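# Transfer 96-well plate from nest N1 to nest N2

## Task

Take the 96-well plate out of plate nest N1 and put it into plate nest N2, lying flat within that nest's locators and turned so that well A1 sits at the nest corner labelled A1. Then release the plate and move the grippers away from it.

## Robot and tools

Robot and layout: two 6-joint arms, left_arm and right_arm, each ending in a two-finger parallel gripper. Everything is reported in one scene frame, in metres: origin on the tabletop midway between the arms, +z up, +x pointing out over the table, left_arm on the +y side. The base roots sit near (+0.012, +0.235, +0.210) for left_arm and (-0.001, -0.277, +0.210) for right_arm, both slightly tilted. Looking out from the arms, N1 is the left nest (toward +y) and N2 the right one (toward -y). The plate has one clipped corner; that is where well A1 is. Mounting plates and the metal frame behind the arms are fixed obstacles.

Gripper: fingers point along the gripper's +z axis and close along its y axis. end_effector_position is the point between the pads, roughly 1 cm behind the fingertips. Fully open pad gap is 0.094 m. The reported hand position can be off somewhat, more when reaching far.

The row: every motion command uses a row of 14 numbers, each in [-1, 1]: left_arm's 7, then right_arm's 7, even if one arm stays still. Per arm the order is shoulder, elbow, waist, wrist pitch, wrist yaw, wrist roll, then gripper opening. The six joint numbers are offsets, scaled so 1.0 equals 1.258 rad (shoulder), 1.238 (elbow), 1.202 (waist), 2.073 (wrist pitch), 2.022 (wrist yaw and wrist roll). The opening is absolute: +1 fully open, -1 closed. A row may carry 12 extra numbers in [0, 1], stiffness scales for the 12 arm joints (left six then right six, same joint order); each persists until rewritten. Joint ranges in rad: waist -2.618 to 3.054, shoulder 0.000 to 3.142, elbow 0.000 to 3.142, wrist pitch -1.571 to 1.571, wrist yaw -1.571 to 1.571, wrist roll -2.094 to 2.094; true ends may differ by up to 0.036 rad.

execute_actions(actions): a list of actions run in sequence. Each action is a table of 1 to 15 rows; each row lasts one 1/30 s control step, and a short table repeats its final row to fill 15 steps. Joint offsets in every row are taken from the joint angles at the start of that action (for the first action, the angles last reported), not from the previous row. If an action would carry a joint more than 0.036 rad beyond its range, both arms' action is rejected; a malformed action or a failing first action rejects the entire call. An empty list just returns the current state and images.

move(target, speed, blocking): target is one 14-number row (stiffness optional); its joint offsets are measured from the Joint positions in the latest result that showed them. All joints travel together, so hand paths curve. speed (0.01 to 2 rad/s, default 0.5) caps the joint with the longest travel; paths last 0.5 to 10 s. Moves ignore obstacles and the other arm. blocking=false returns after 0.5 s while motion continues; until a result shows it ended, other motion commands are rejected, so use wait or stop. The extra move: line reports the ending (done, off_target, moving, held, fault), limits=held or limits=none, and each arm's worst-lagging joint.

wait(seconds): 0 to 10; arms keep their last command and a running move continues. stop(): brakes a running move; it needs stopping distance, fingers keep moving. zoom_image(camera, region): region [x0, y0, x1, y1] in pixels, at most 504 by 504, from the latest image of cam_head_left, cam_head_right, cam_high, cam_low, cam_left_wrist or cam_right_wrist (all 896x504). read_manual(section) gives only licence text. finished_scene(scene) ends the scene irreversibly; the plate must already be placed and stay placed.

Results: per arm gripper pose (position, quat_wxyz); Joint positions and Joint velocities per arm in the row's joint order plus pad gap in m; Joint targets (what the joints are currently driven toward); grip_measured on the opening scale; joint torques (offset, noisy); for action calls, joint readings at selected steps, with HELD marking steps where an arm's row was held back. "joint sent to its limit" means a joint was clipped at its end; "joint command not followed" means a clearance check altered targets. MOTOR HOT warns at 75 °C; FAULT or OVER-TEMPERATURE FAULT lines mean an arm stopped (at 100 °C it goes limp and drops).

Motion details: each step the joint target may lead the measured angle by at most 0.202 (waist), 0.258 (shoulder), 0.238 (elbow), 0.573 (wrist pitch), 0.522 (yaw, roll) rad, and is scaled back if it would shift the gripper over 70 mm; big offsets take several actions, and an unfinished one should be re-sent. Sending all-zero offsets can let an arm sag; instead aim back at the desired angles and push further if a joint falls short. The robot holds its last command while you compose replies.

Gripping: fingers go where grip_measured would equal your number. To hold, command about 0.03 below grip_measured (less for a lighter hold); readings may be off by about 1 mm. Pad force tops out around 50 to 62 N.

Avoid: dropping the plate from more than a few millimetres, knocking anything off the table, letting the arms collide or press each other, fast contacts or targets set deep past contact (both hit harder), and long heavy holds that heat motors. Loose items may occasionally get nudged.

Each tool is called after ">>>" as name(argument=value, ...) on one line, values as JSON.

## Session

>>> execute_actions(actions=[])

Scene clock: 0.00 s.
left_arm: end_effector_position=(+0.2641, -0.1861, +0.3970) grip_measured=+1.000 end_effector_quat_wxyz=(+0.188, -0.178, +0.634, -0.728) | right_arm: end_effector_position=(+0.3309, -0.2938, +0.1506) grip_measured=+1.000 end_effector_quat_wxyz=(+0.033, +0.093, +0.947, +0.305)
Joint names: [shoulder, elbow, waist, wrist pitch, wrist yaw, wrist roll]
Joint positions: left_arm=[ 2.029  0.711 -1.348  1.386 -0.107 -1.245  0.094] | right_arm=[ 1.681  0.933 -0.328 -0.588 -0.548 -0.182  0.094]
Joint velocities: left_arm=[ 0.012  0.012 -0.012  0.022 -0.022 -0.007  0.   ] | right_arm=[ 0.012  0.002 -0.017  0.051 -0.066 -0.007  0.   ]
Joint torques (N m, as the arm reports them, + toward a larger angle): no reading
Motor temperatures (°C, as the motors report them): left_arm=[39 25 20 21 22 22] | right_arm=[33 20 24 22 22 19]
Joint targets: left_arm=[2.021 0.716 -1.354 1.386 -0.100 -1.237] | right_arm=[1.669 0.941 -0.327 -0.585 -0.557 -0.186]
Joint stiffness scale: left_arm=[1. 1. 1. 1. 1. 1.] | right_arm=[1. 1. 1. 1. 1. 1.]

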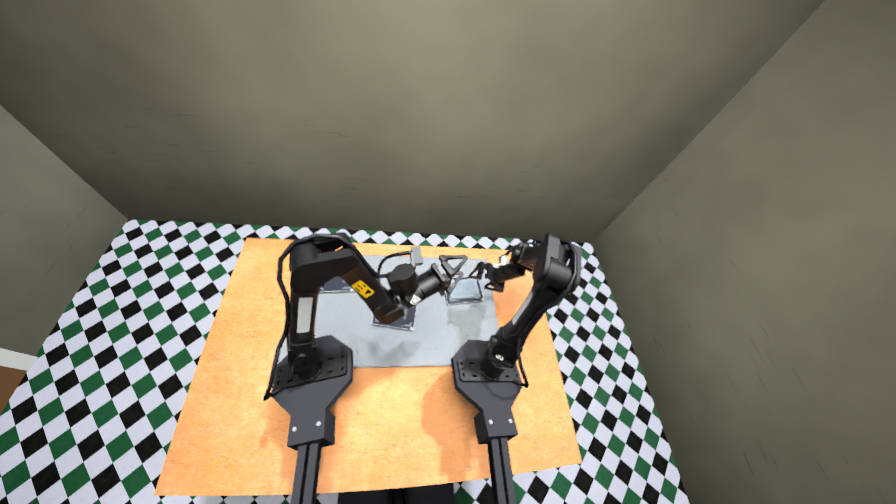

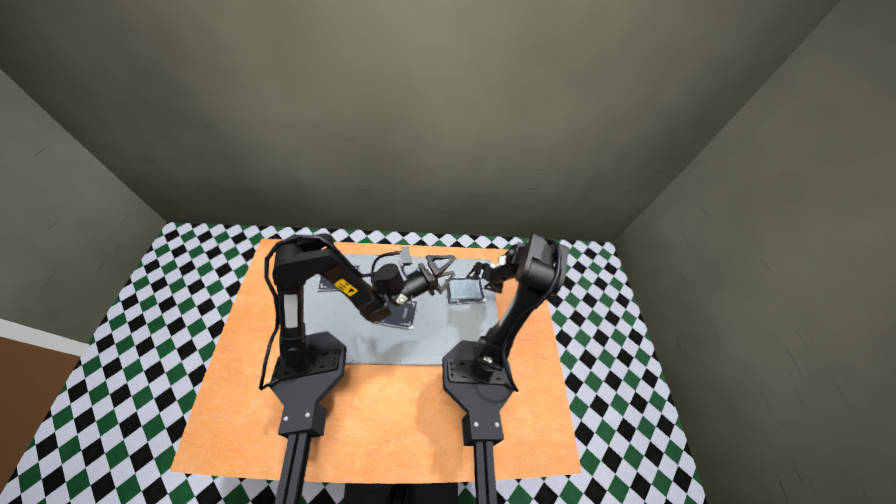

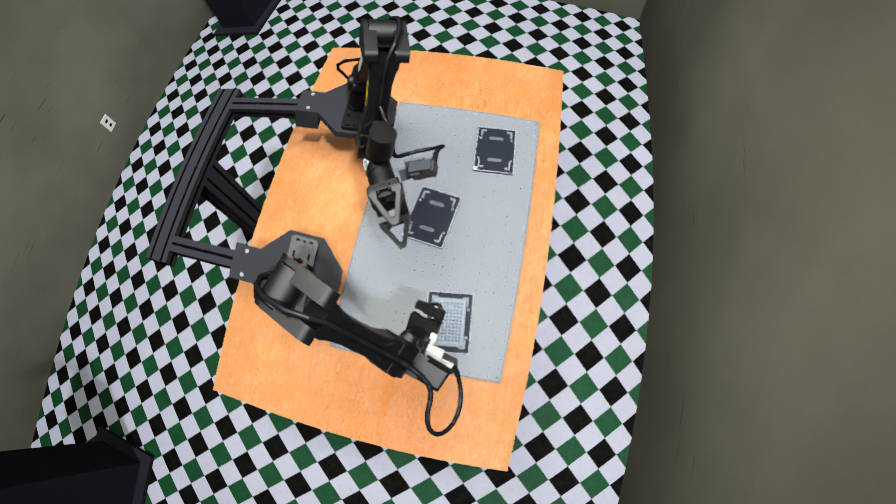

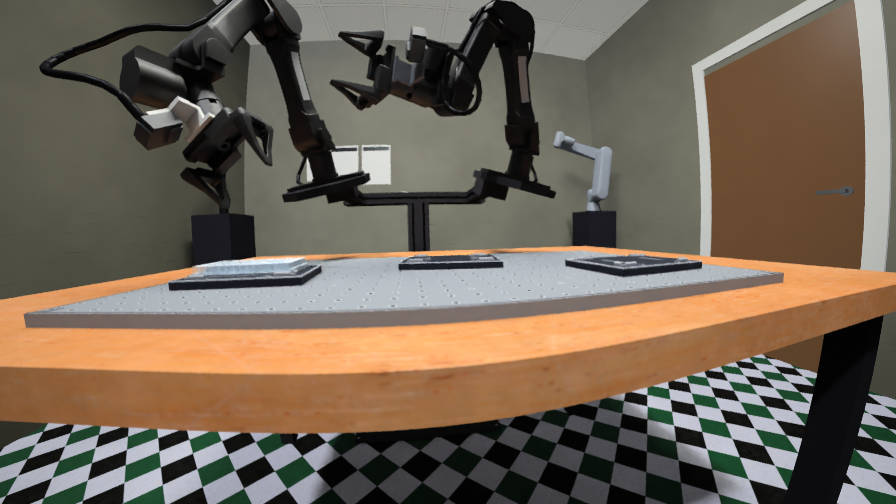

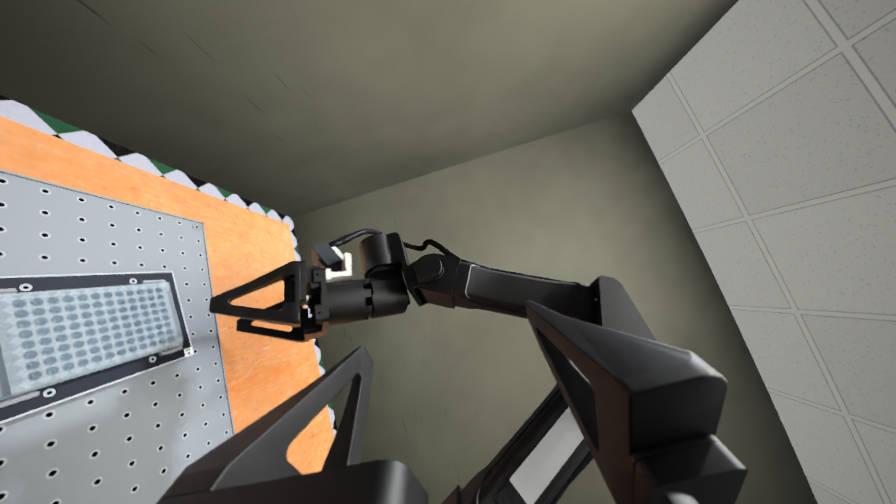

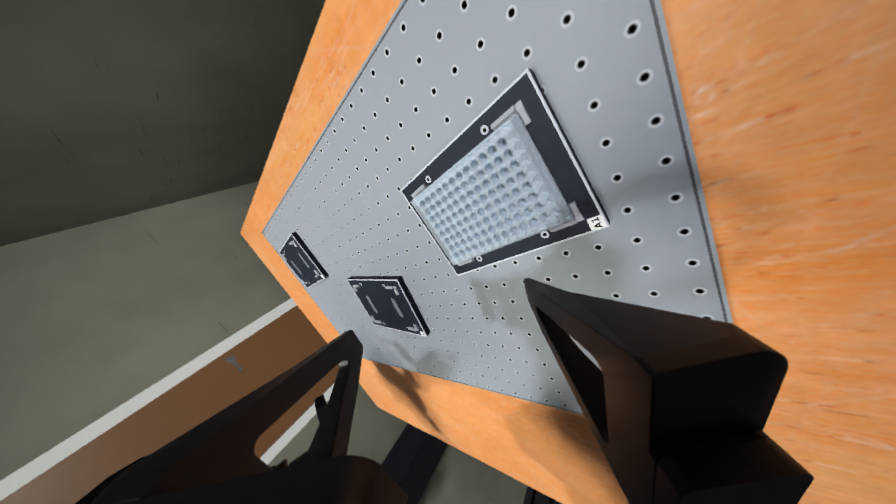

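>>> zoom_image(camera="cam_high", region=[390,110,560,260])

>>> zoom_image(camera="cam_high", region=[410,280,500,370])

>>> zoom_image(camera="cam_right_wrist", region=[390,60,620,285])

Region (390, 110, 560, 260) of cam_high's 896x504 image, scaled by 2.965, with more detail than that image has; it fills the top 445 rows of this view, and the rest is white.

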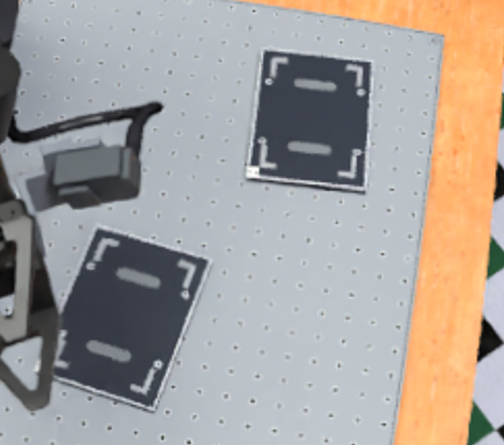

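Region (410, 280, 500, 370) of cam_high's 896x504 image, scaled by 5.600, with more detail than that image has.

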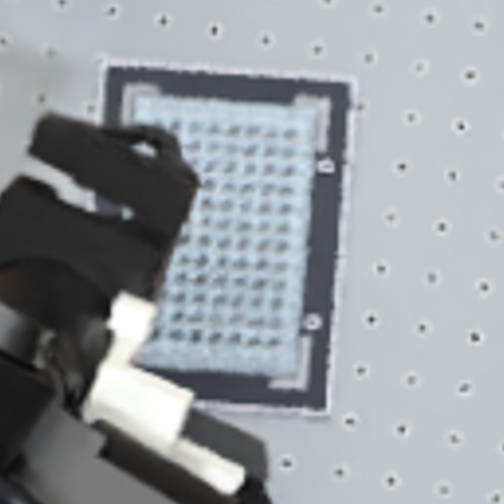

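Region (390, 60, 620, 285) of cam_right_wrist's 896x504 image, scaled by 2.191, with more detail than that image has; it fills the top 493 rows of this view, and the rest is white.

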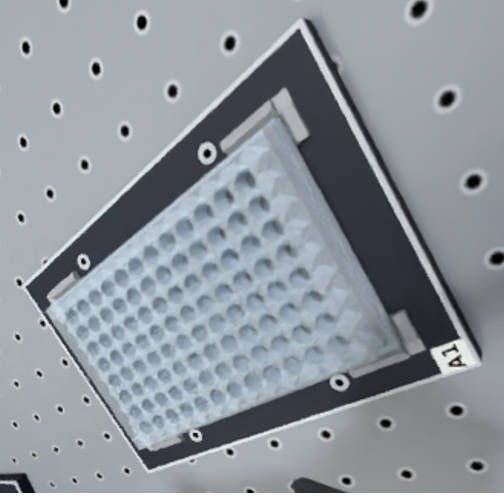

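>>> zoom_image(camera="cam_right_wrist", region=[490,90,620,240])

>>> zoom_image(camera="cam_left_wrist", region=[0,250,220,420])

>>> zoom_image(camera="cam_low", region=[160,235,340,300])

Region (490, 90, 620, 240) of cam_right_wrist's 896x504 image, scaled by 3.360, with more detail than that image has; it fills the left 437 columns of this view, and the rest is white.

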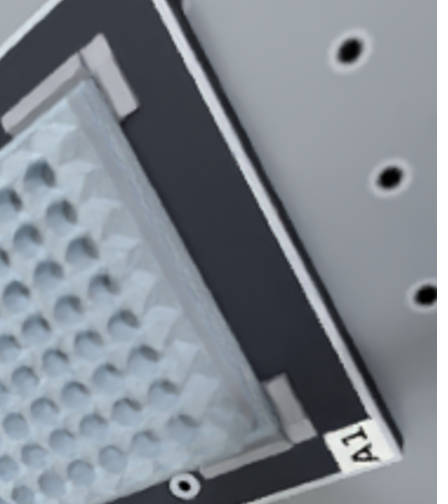

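Region (0, 250, 220, 420) of cam_left_wrist's 896x504 image, scaled by 2.291, with more detail than that image has; it fills the top 389 rows of this view, and the rest is white.

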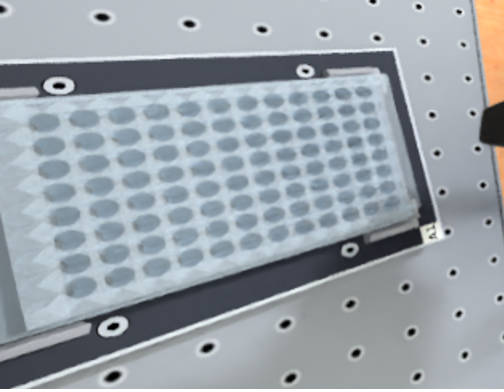

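Region (160, 235, 340, 300) of cam_low's 896x504 image, scaled by 2.800, with more detail than that image has; it fills the top 182 rows of this view, and the rest is white.

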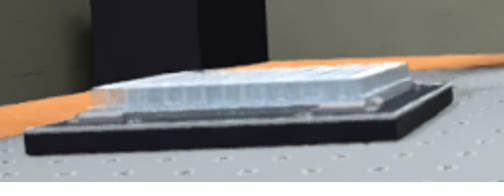

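>>> execute_actions(actions=[])

Scene clock: 120.00 s.
left_arm: end_effector_position=(+0.2640, -0.1861, +0.3968) grip_measured=+1.000 end_effector_quat_wxyz=(+0.188, -0.178, +0.634, -0.728) | right_arm: end_effector_position=(+0.3309, -0.2938, +0.1506) grip_measured=+1.000 end_effector_quat_wxyz=(+0.033, +0.093, +0.947, +0.305)
Joint names: [shoulder, elbow, waist, wrist pitch, wrist yaw, wrist roll]
Joint positions: left_arm=[ 2.029  0.711 -1.348  1.386 -0.107 -1.245  0.094] | right_arm=[ 1.681  0.933 -0.328 -0.588 -0.548 -0.182  0.094]
Joint velocities: left_arm=[-0.007 -0.007 -0.007  0.007 -0.037 -0.007  0.   ] | right_arm=[-0.022 -0.007 -0.002 -0.022  0.022 -0.007  0.   ]
Joint torques (N m, as the arm reports them, + toward a larger angle): left_arm=[-8.98  5.03 -3.37  1.42  0.26  0.03] | right_arm=[-8.51  3.38  0.54  0.32 -0.46 -0.01]
Motor temperatures (°C, as the motors report them): left_arm=[43 26 21 30 23 22] | right_arm=[37 21 24 21 22 19]
Joint targets: left_arm=[2.021 0.716 -1.354 1.386 -0.100 -1.237] | right_arm=[1.669 0.941 -0.327 -0.585 -0.557 -0.186]
Joint stiffness scale: left_arm=[1. 1. 1. 1. 1. 1.] | right_arm=[1. 1. 1. 1. 1. 1.]

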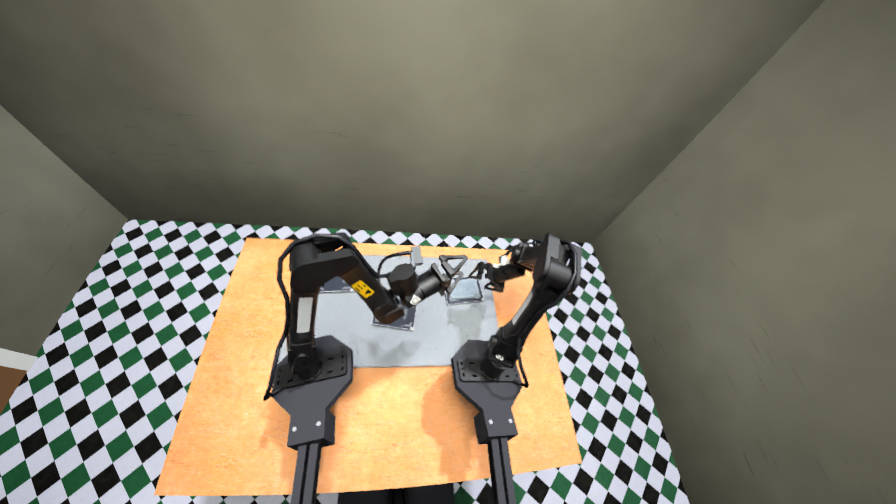

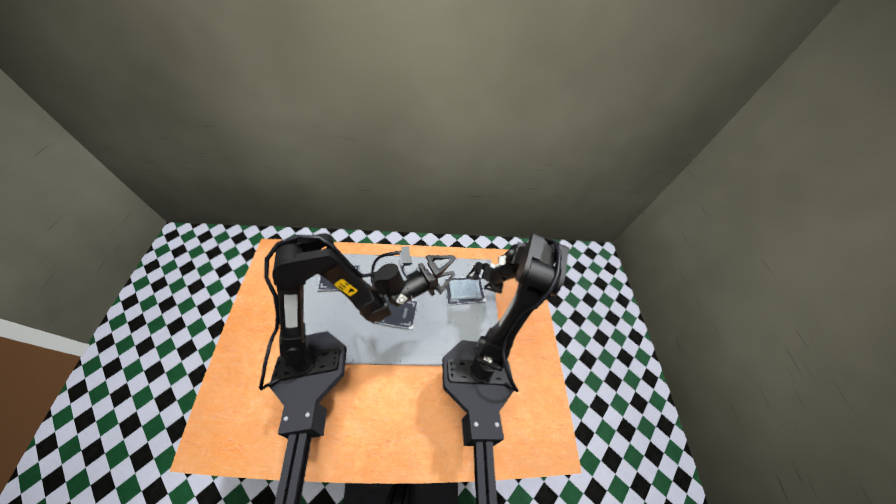

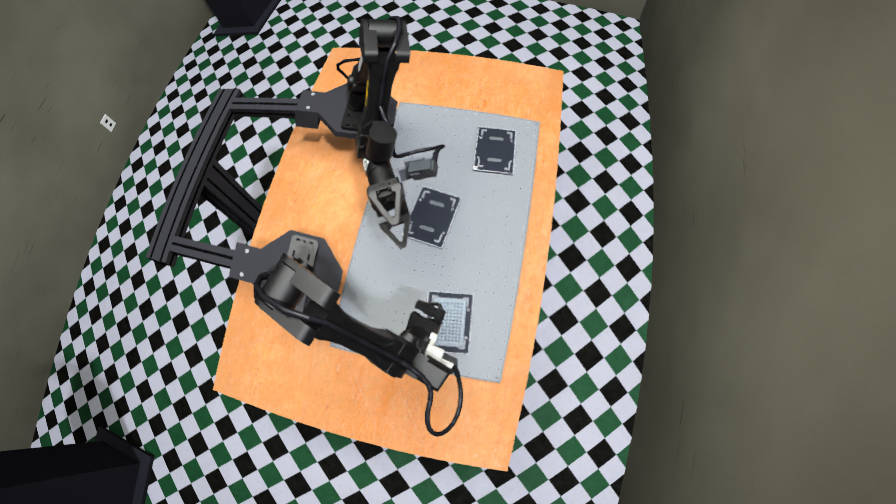

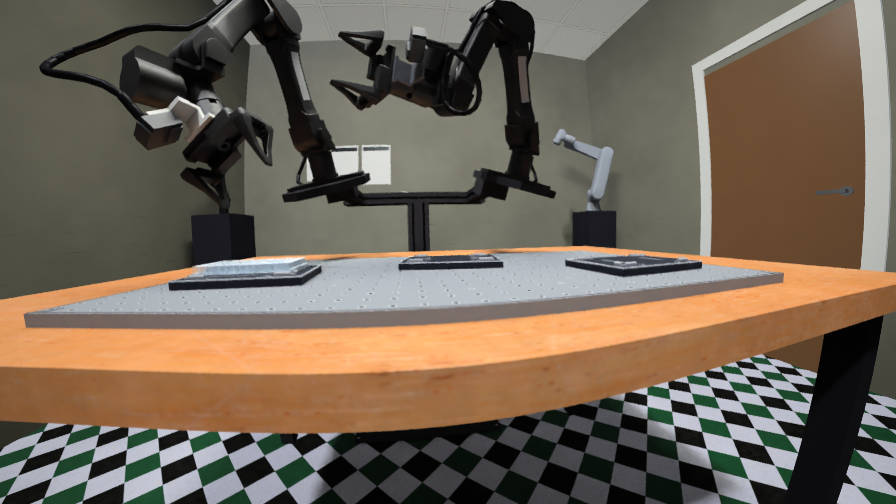

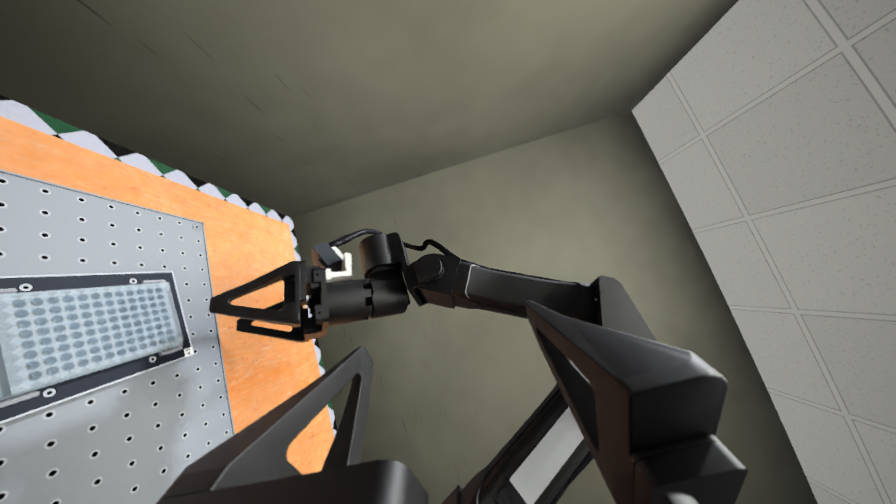

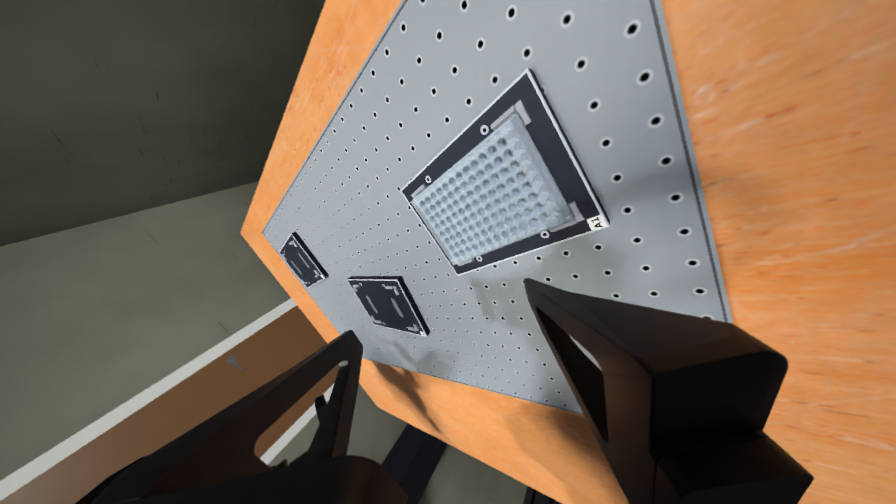

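>>> zoom_image(camera="cam_right_wrist", region=[390, 60, 620, 280])

>>> zoom_image(camera="cam_left_wrist", region=[0, 260, 220, 430])

Region (390, 60, 620, 280) of cam_right_wrist's 896x504 image, scaled by 2.191, with more detail than that image has; it fills the top 482 rows of this view, and the rest is white.

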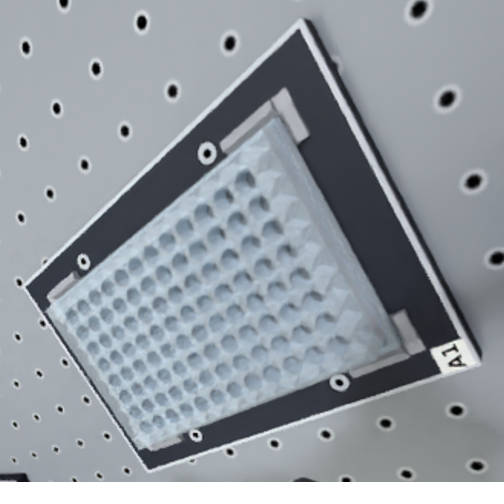

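Region (0, 260, 220, 430) of cam_left_wrist's 896x504 image, scaled by 2.291, with more detail than that image has; it fills the top 389 rows of this view, and the rest is white.

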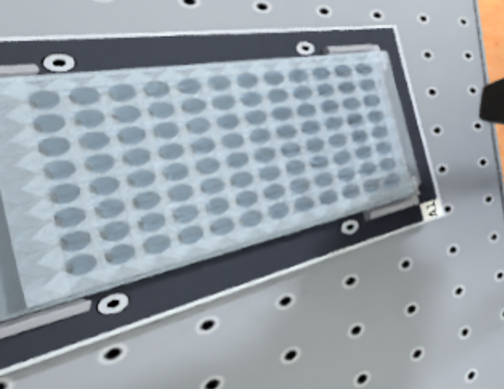

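>>> move(target=[-0.15, 0.41, 0.99, -0.973, -0.056, -0.185, 1, 0.048, 0.09, 0.368, 0.013, 0.370, -0.677, 1], speed=1.0)

Scene clock: 217.67 s.
left_arm: end_effector_position=(+0.3993, +0.2698, +0.1295) grip_measured=+1.000 end_effector_quat_wxyz=(-0.002, +0.736, -0.677, +0.010) | right_arm: end_effector_position=(+0.3471, -0.2749, +0.1332) grip_measured=+1.000 end_effector_quat_wxyz=(-0.000, +0.718, -0.696, -0.001)
Joint names: [shoulder, elbow, waist, wrist pitch, wrist yaw, wrist roll]
Joint positions: left_arm=[ 1.863  1.193 -0.155 -0.614 -0.204 -1.613  0.094] | right_arm=[ 1.732  1.012  0.1   -0.571  0.198 -1.543  0.094]
Joint velocities: left_arm=[-0.002 -0.002 -0.007 -0.051 -0.007 -0.037  0.   ] | right_arm=[-0.017  0.007  0.017  0.037 -0.125 -0.022  0.   ]
Joint torques (N m, as the arm reports them, + toward a larger angle): left_arm=[-12.07   6.51  -2.04  -0.09  -0.19  -0.09] | right_arm=[-7.17  5.44  2.26  0.6   0.02 -0.05]
Motor temperatures (°C, as the motors report them): left_arm=[43 26 21 32 23 22] | right_arm=[36 22 24 21 23 19]
Joint targets: left_arm=[1.840 1.219 -0.158 -0.631 -0.220 -1.619] | right_arm=[1.741 1.045 0.114 -0.561 0.201 -1.551]
Joint stiffness scale: left_arm=[1. 1. 1. 1. 1. 1.] | right_arm=[1. 1. 1. 1. 1. 1.]
move: off_target (left_arm, right_arm); limits=none; left_arm: farthest joint: the elbow, 0.025 radians from its target (0.508 radians at the start); right_arm: farthest joint: the elbow, 0.033 radians from its target (0.111 radians at the start)

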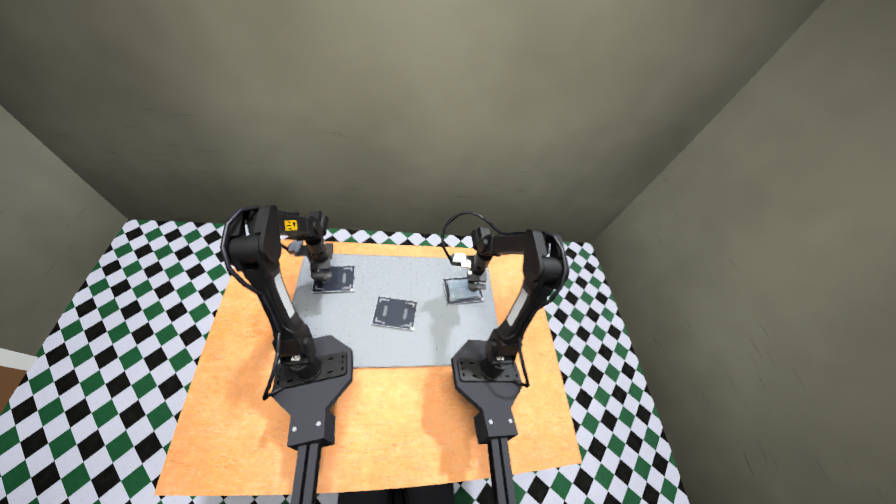

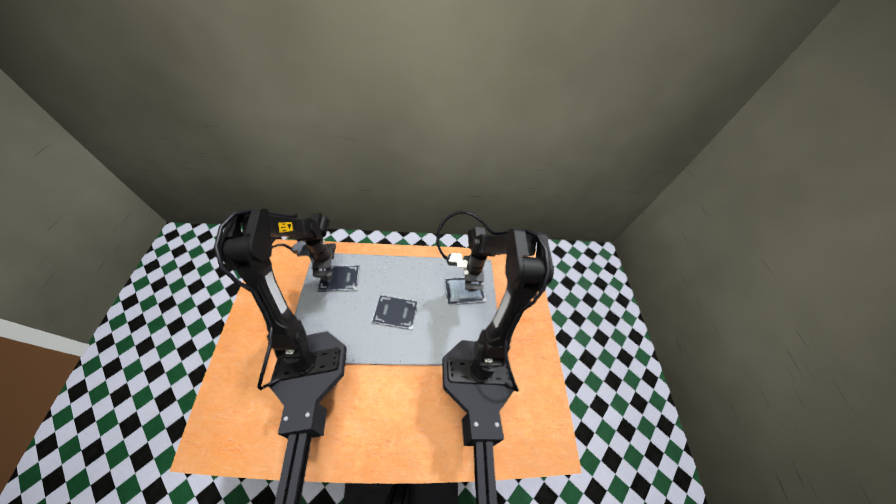

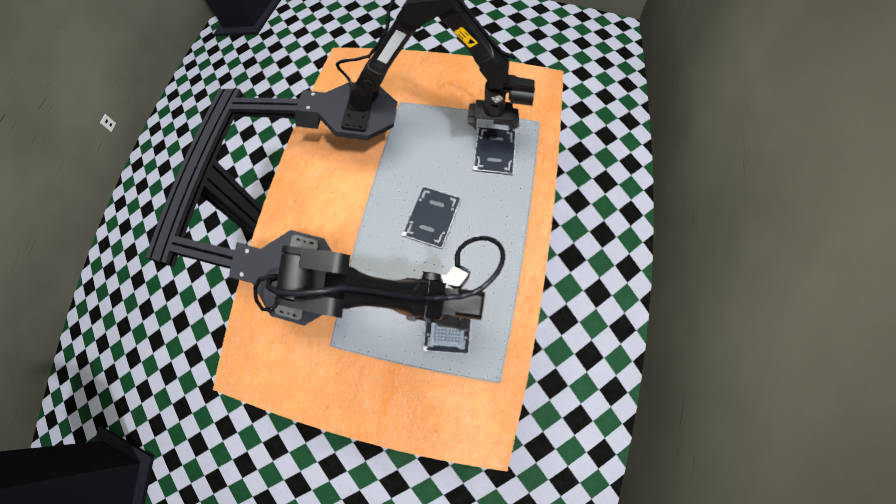

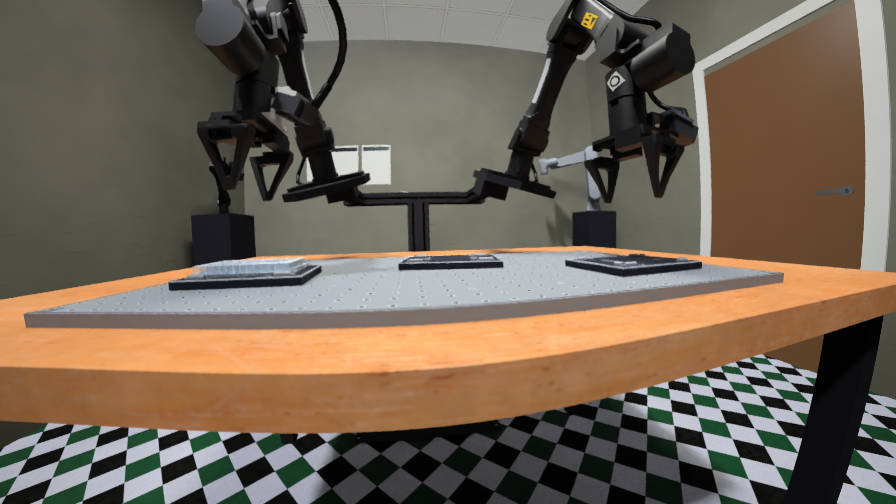

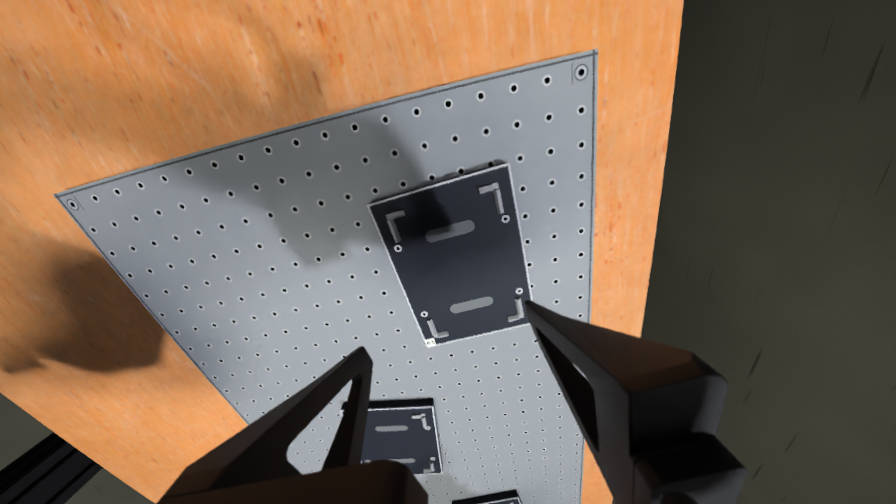

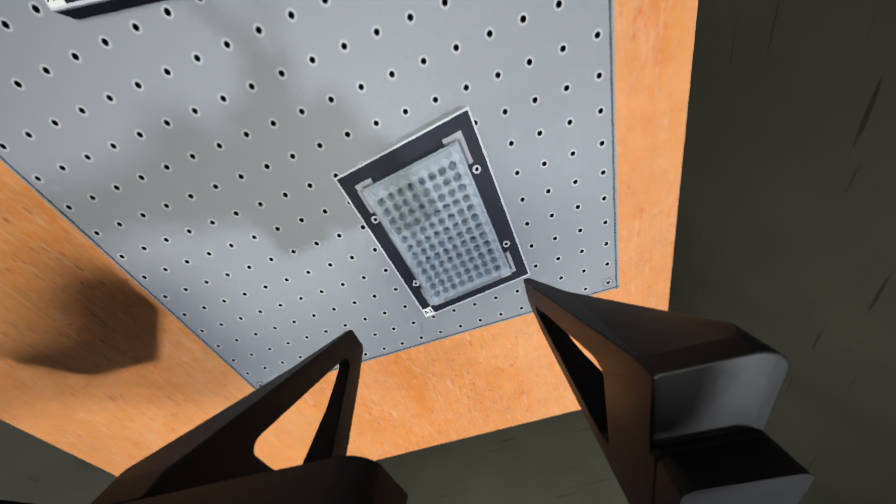

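>>> zoom_image(camera="cam_right_wrist", region=[320, 90, 560, 330])

Region (320, 90, 560, 330) of cam_right_wrist's 896x504 image, scaled by 2.100, with more detail than that image has.

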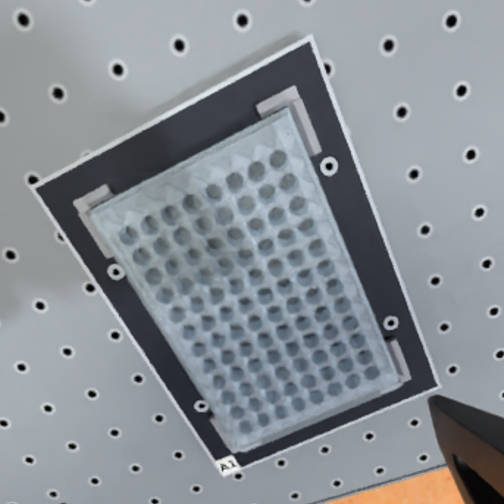

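>>> zoom_image(camera="cam_right_wrist", region=[400, 260, 480, 330])

>>> zoom_image(camera="cam_right_wrist", region=[330, 160, 410, 230])

>>> zoom_image(camera="cam_right_wrist", region=[420, 110, 500, 180])

>>> zoom_image(camera="cam_right_wrist", region=[470, 230, 550, 300])

Region (400, 260, 480, 330) of cam_right_wrist's 896x504 image, scaled by 6.300, with more detail than that image has; it fills the top 441 rows of this view, and the rest is white.

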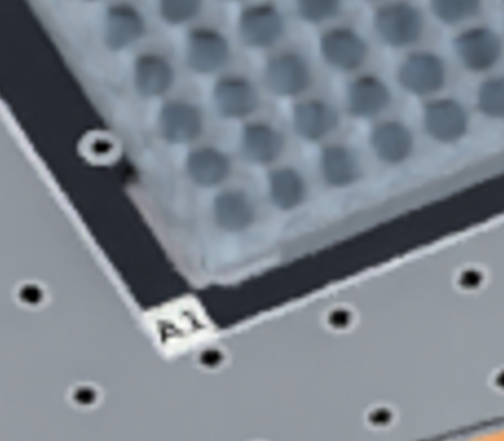

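Region (330, 160, 410, 230) of cam_right_wrist's 896x504 image, scaled by 6.300, with more detail than that image has; it fills the top 441 rows of this view, and the rest is white.

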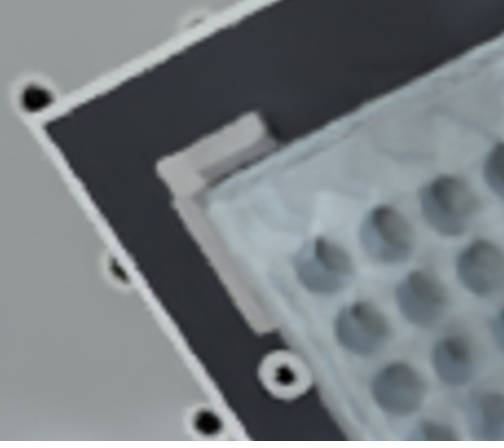

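Region (420, 110, 500, 180) of cam_right_wrist's 896x504 image, scaled by 6.300, with more detail than that image has; it fills the top 441 rows of this view, and the rest is white.

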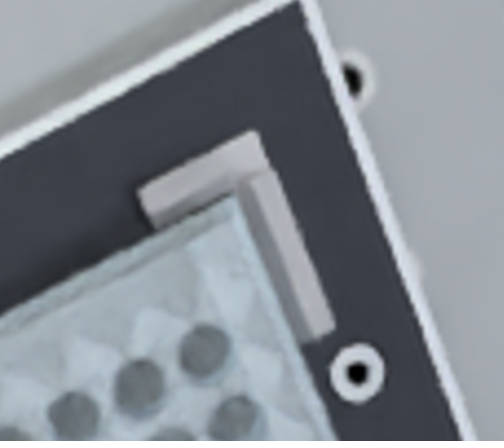

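Region (470, 230, 550, 300) of cam_right_wrist's 896x504 image, scaled by 6.300, with more detail than that image has; it fills the top 441 rows of this view, and the rest is white.

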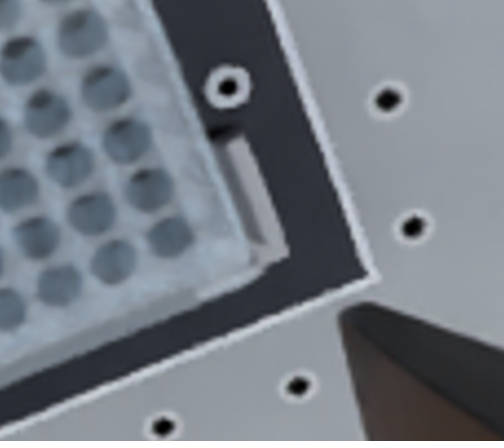

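>>> zoom_image(camera="cam_high", region=[415, 310, 485, 360])

Region (415, 310, 485, 360) of cam_high's 896x504 image, scaled by 7.200, with more detail than that image has; it fills the top 360 rows of this view, and the rest is white.

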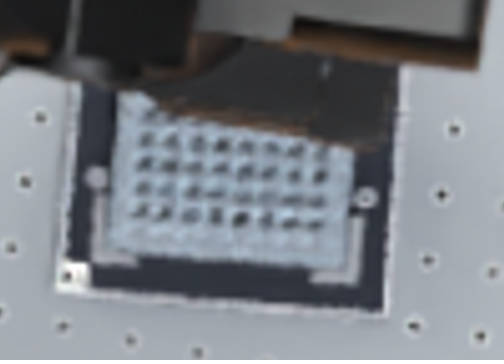

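>>> move(target=[-0.018, 0.021, 0, 0, 0, 0.99, 1, 0.132, -0.016, -0.0275, 0.090, 0, -0.029, 1], speed=1.6)

Scene clock: 255.00 s.
left_arm: end_effector_position=(+0.3993, +0.2698, +0.1295) grip_measured=+1.000 end_effector_quat_wxyz=(+0.010, +0.170, +0.985, -0.004) | right_arm: end_effector_position=(+0.3573, -0.2745, +0.0851) grip_measured=+1.000 end_effector_quat_wxyz=(-0.003, +0.726, -0.687, +0.006)
Joint names: [shoulder, elbow, waist, wrist pitch, wrist yaw, wrist roll]
Joint positions: left_arm=[ 1.863  1.193 -0.155 -0.615 -0.204  0.382  0.094] | right_arm=[ 1.89   1.012  0.074 -0.394  0.198 -1.594  0.094]
Joint velocities: left_arm=[ 0.002  0.002 -0.022  0.066 -0.081  0.051  0.   ] | right_arm=[ 0.007 -0.012 -0.002  0.037 -0.007  0.051  0.   ]
Joint torques (N m, as the arm reports them, + toward a larger angle): left_arm=[-12.05   6.57  -1.83   0.04  -0.01  -0.02] | right_arm=[-7.89  1.29  0.79  0.62  0.   -0.05]
Motor temperatures (°C, as the motors report them): left_arm=[46 27 21 27 23 22] | right_arm=[35 23 24 22 22 19]
Joint targets: left_arm=[1.840 1.219 -0.155 -0.614 -0.204 0.389] | right_arm=[1.898 0.992 0.067 -0.384 0.198 -1.602]
Joint stiffness scale: left_arm=[1. 1. 1. 1. 1. 1.] | right_arm=[1. 1. 1. 1. 1. 1.]
move: off_target (left_arm); limits=none; left_arm: farthest joint: the elbow, 0.026 radians from its target (0.026 radians at the start); right_arm: farthest joint: the elbow, 0.019 radians from its target (0.019 radians at the start)

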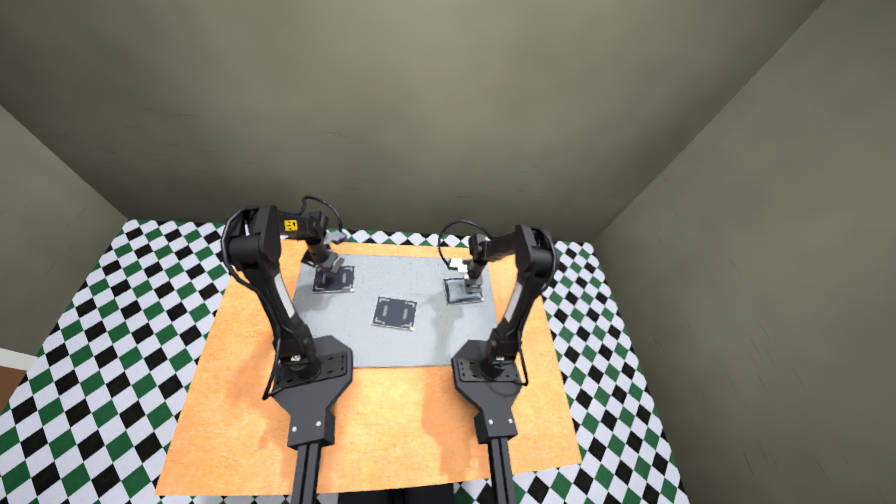

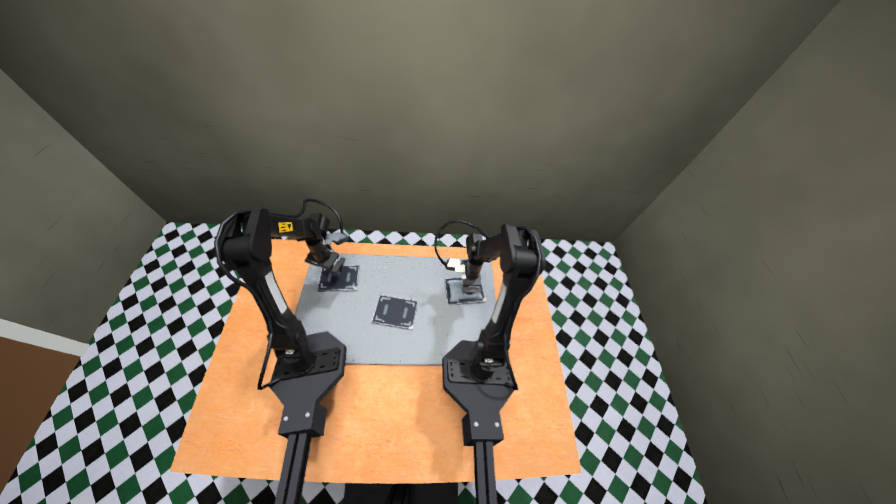

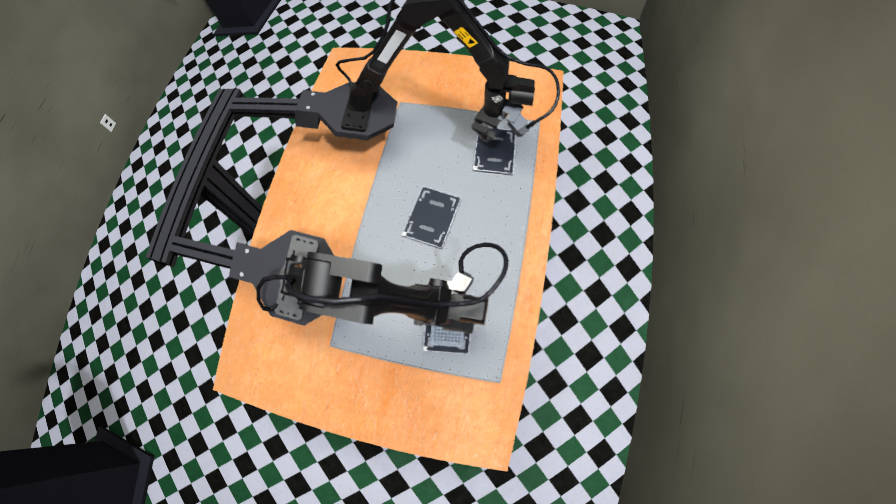

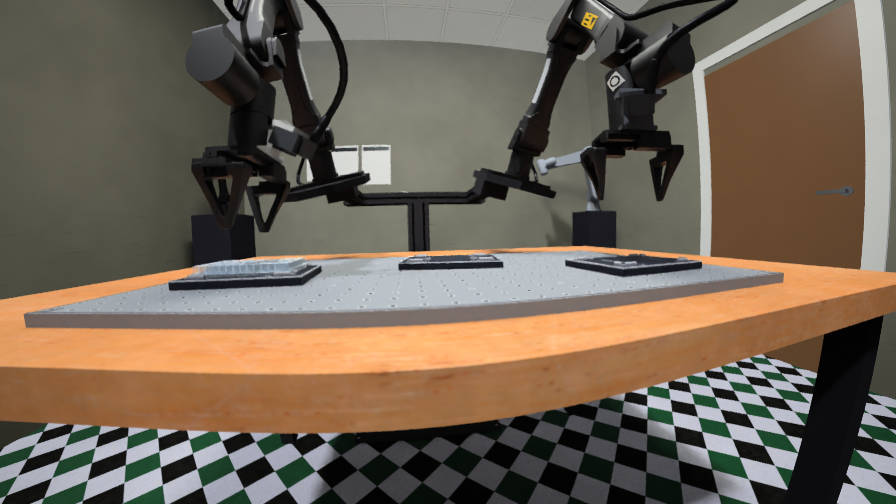

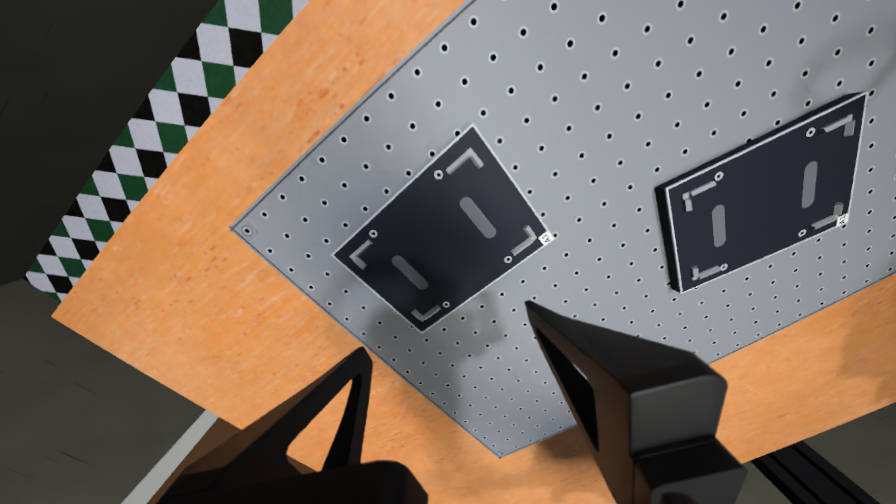

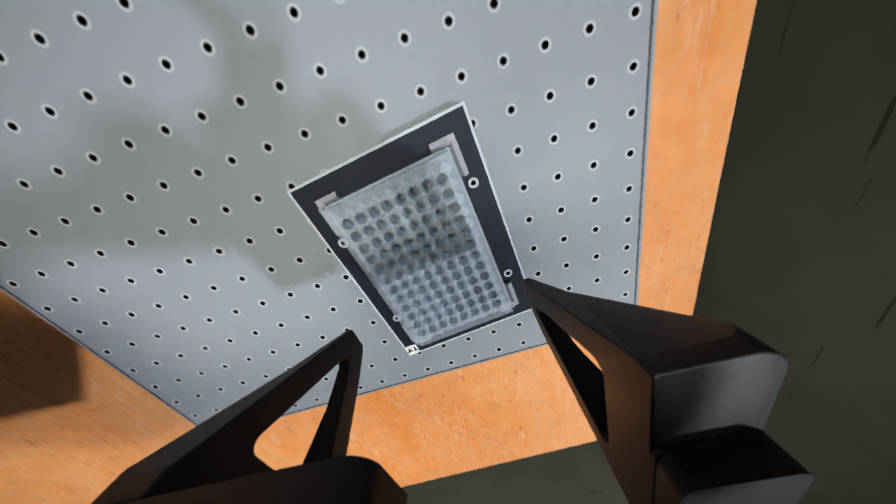

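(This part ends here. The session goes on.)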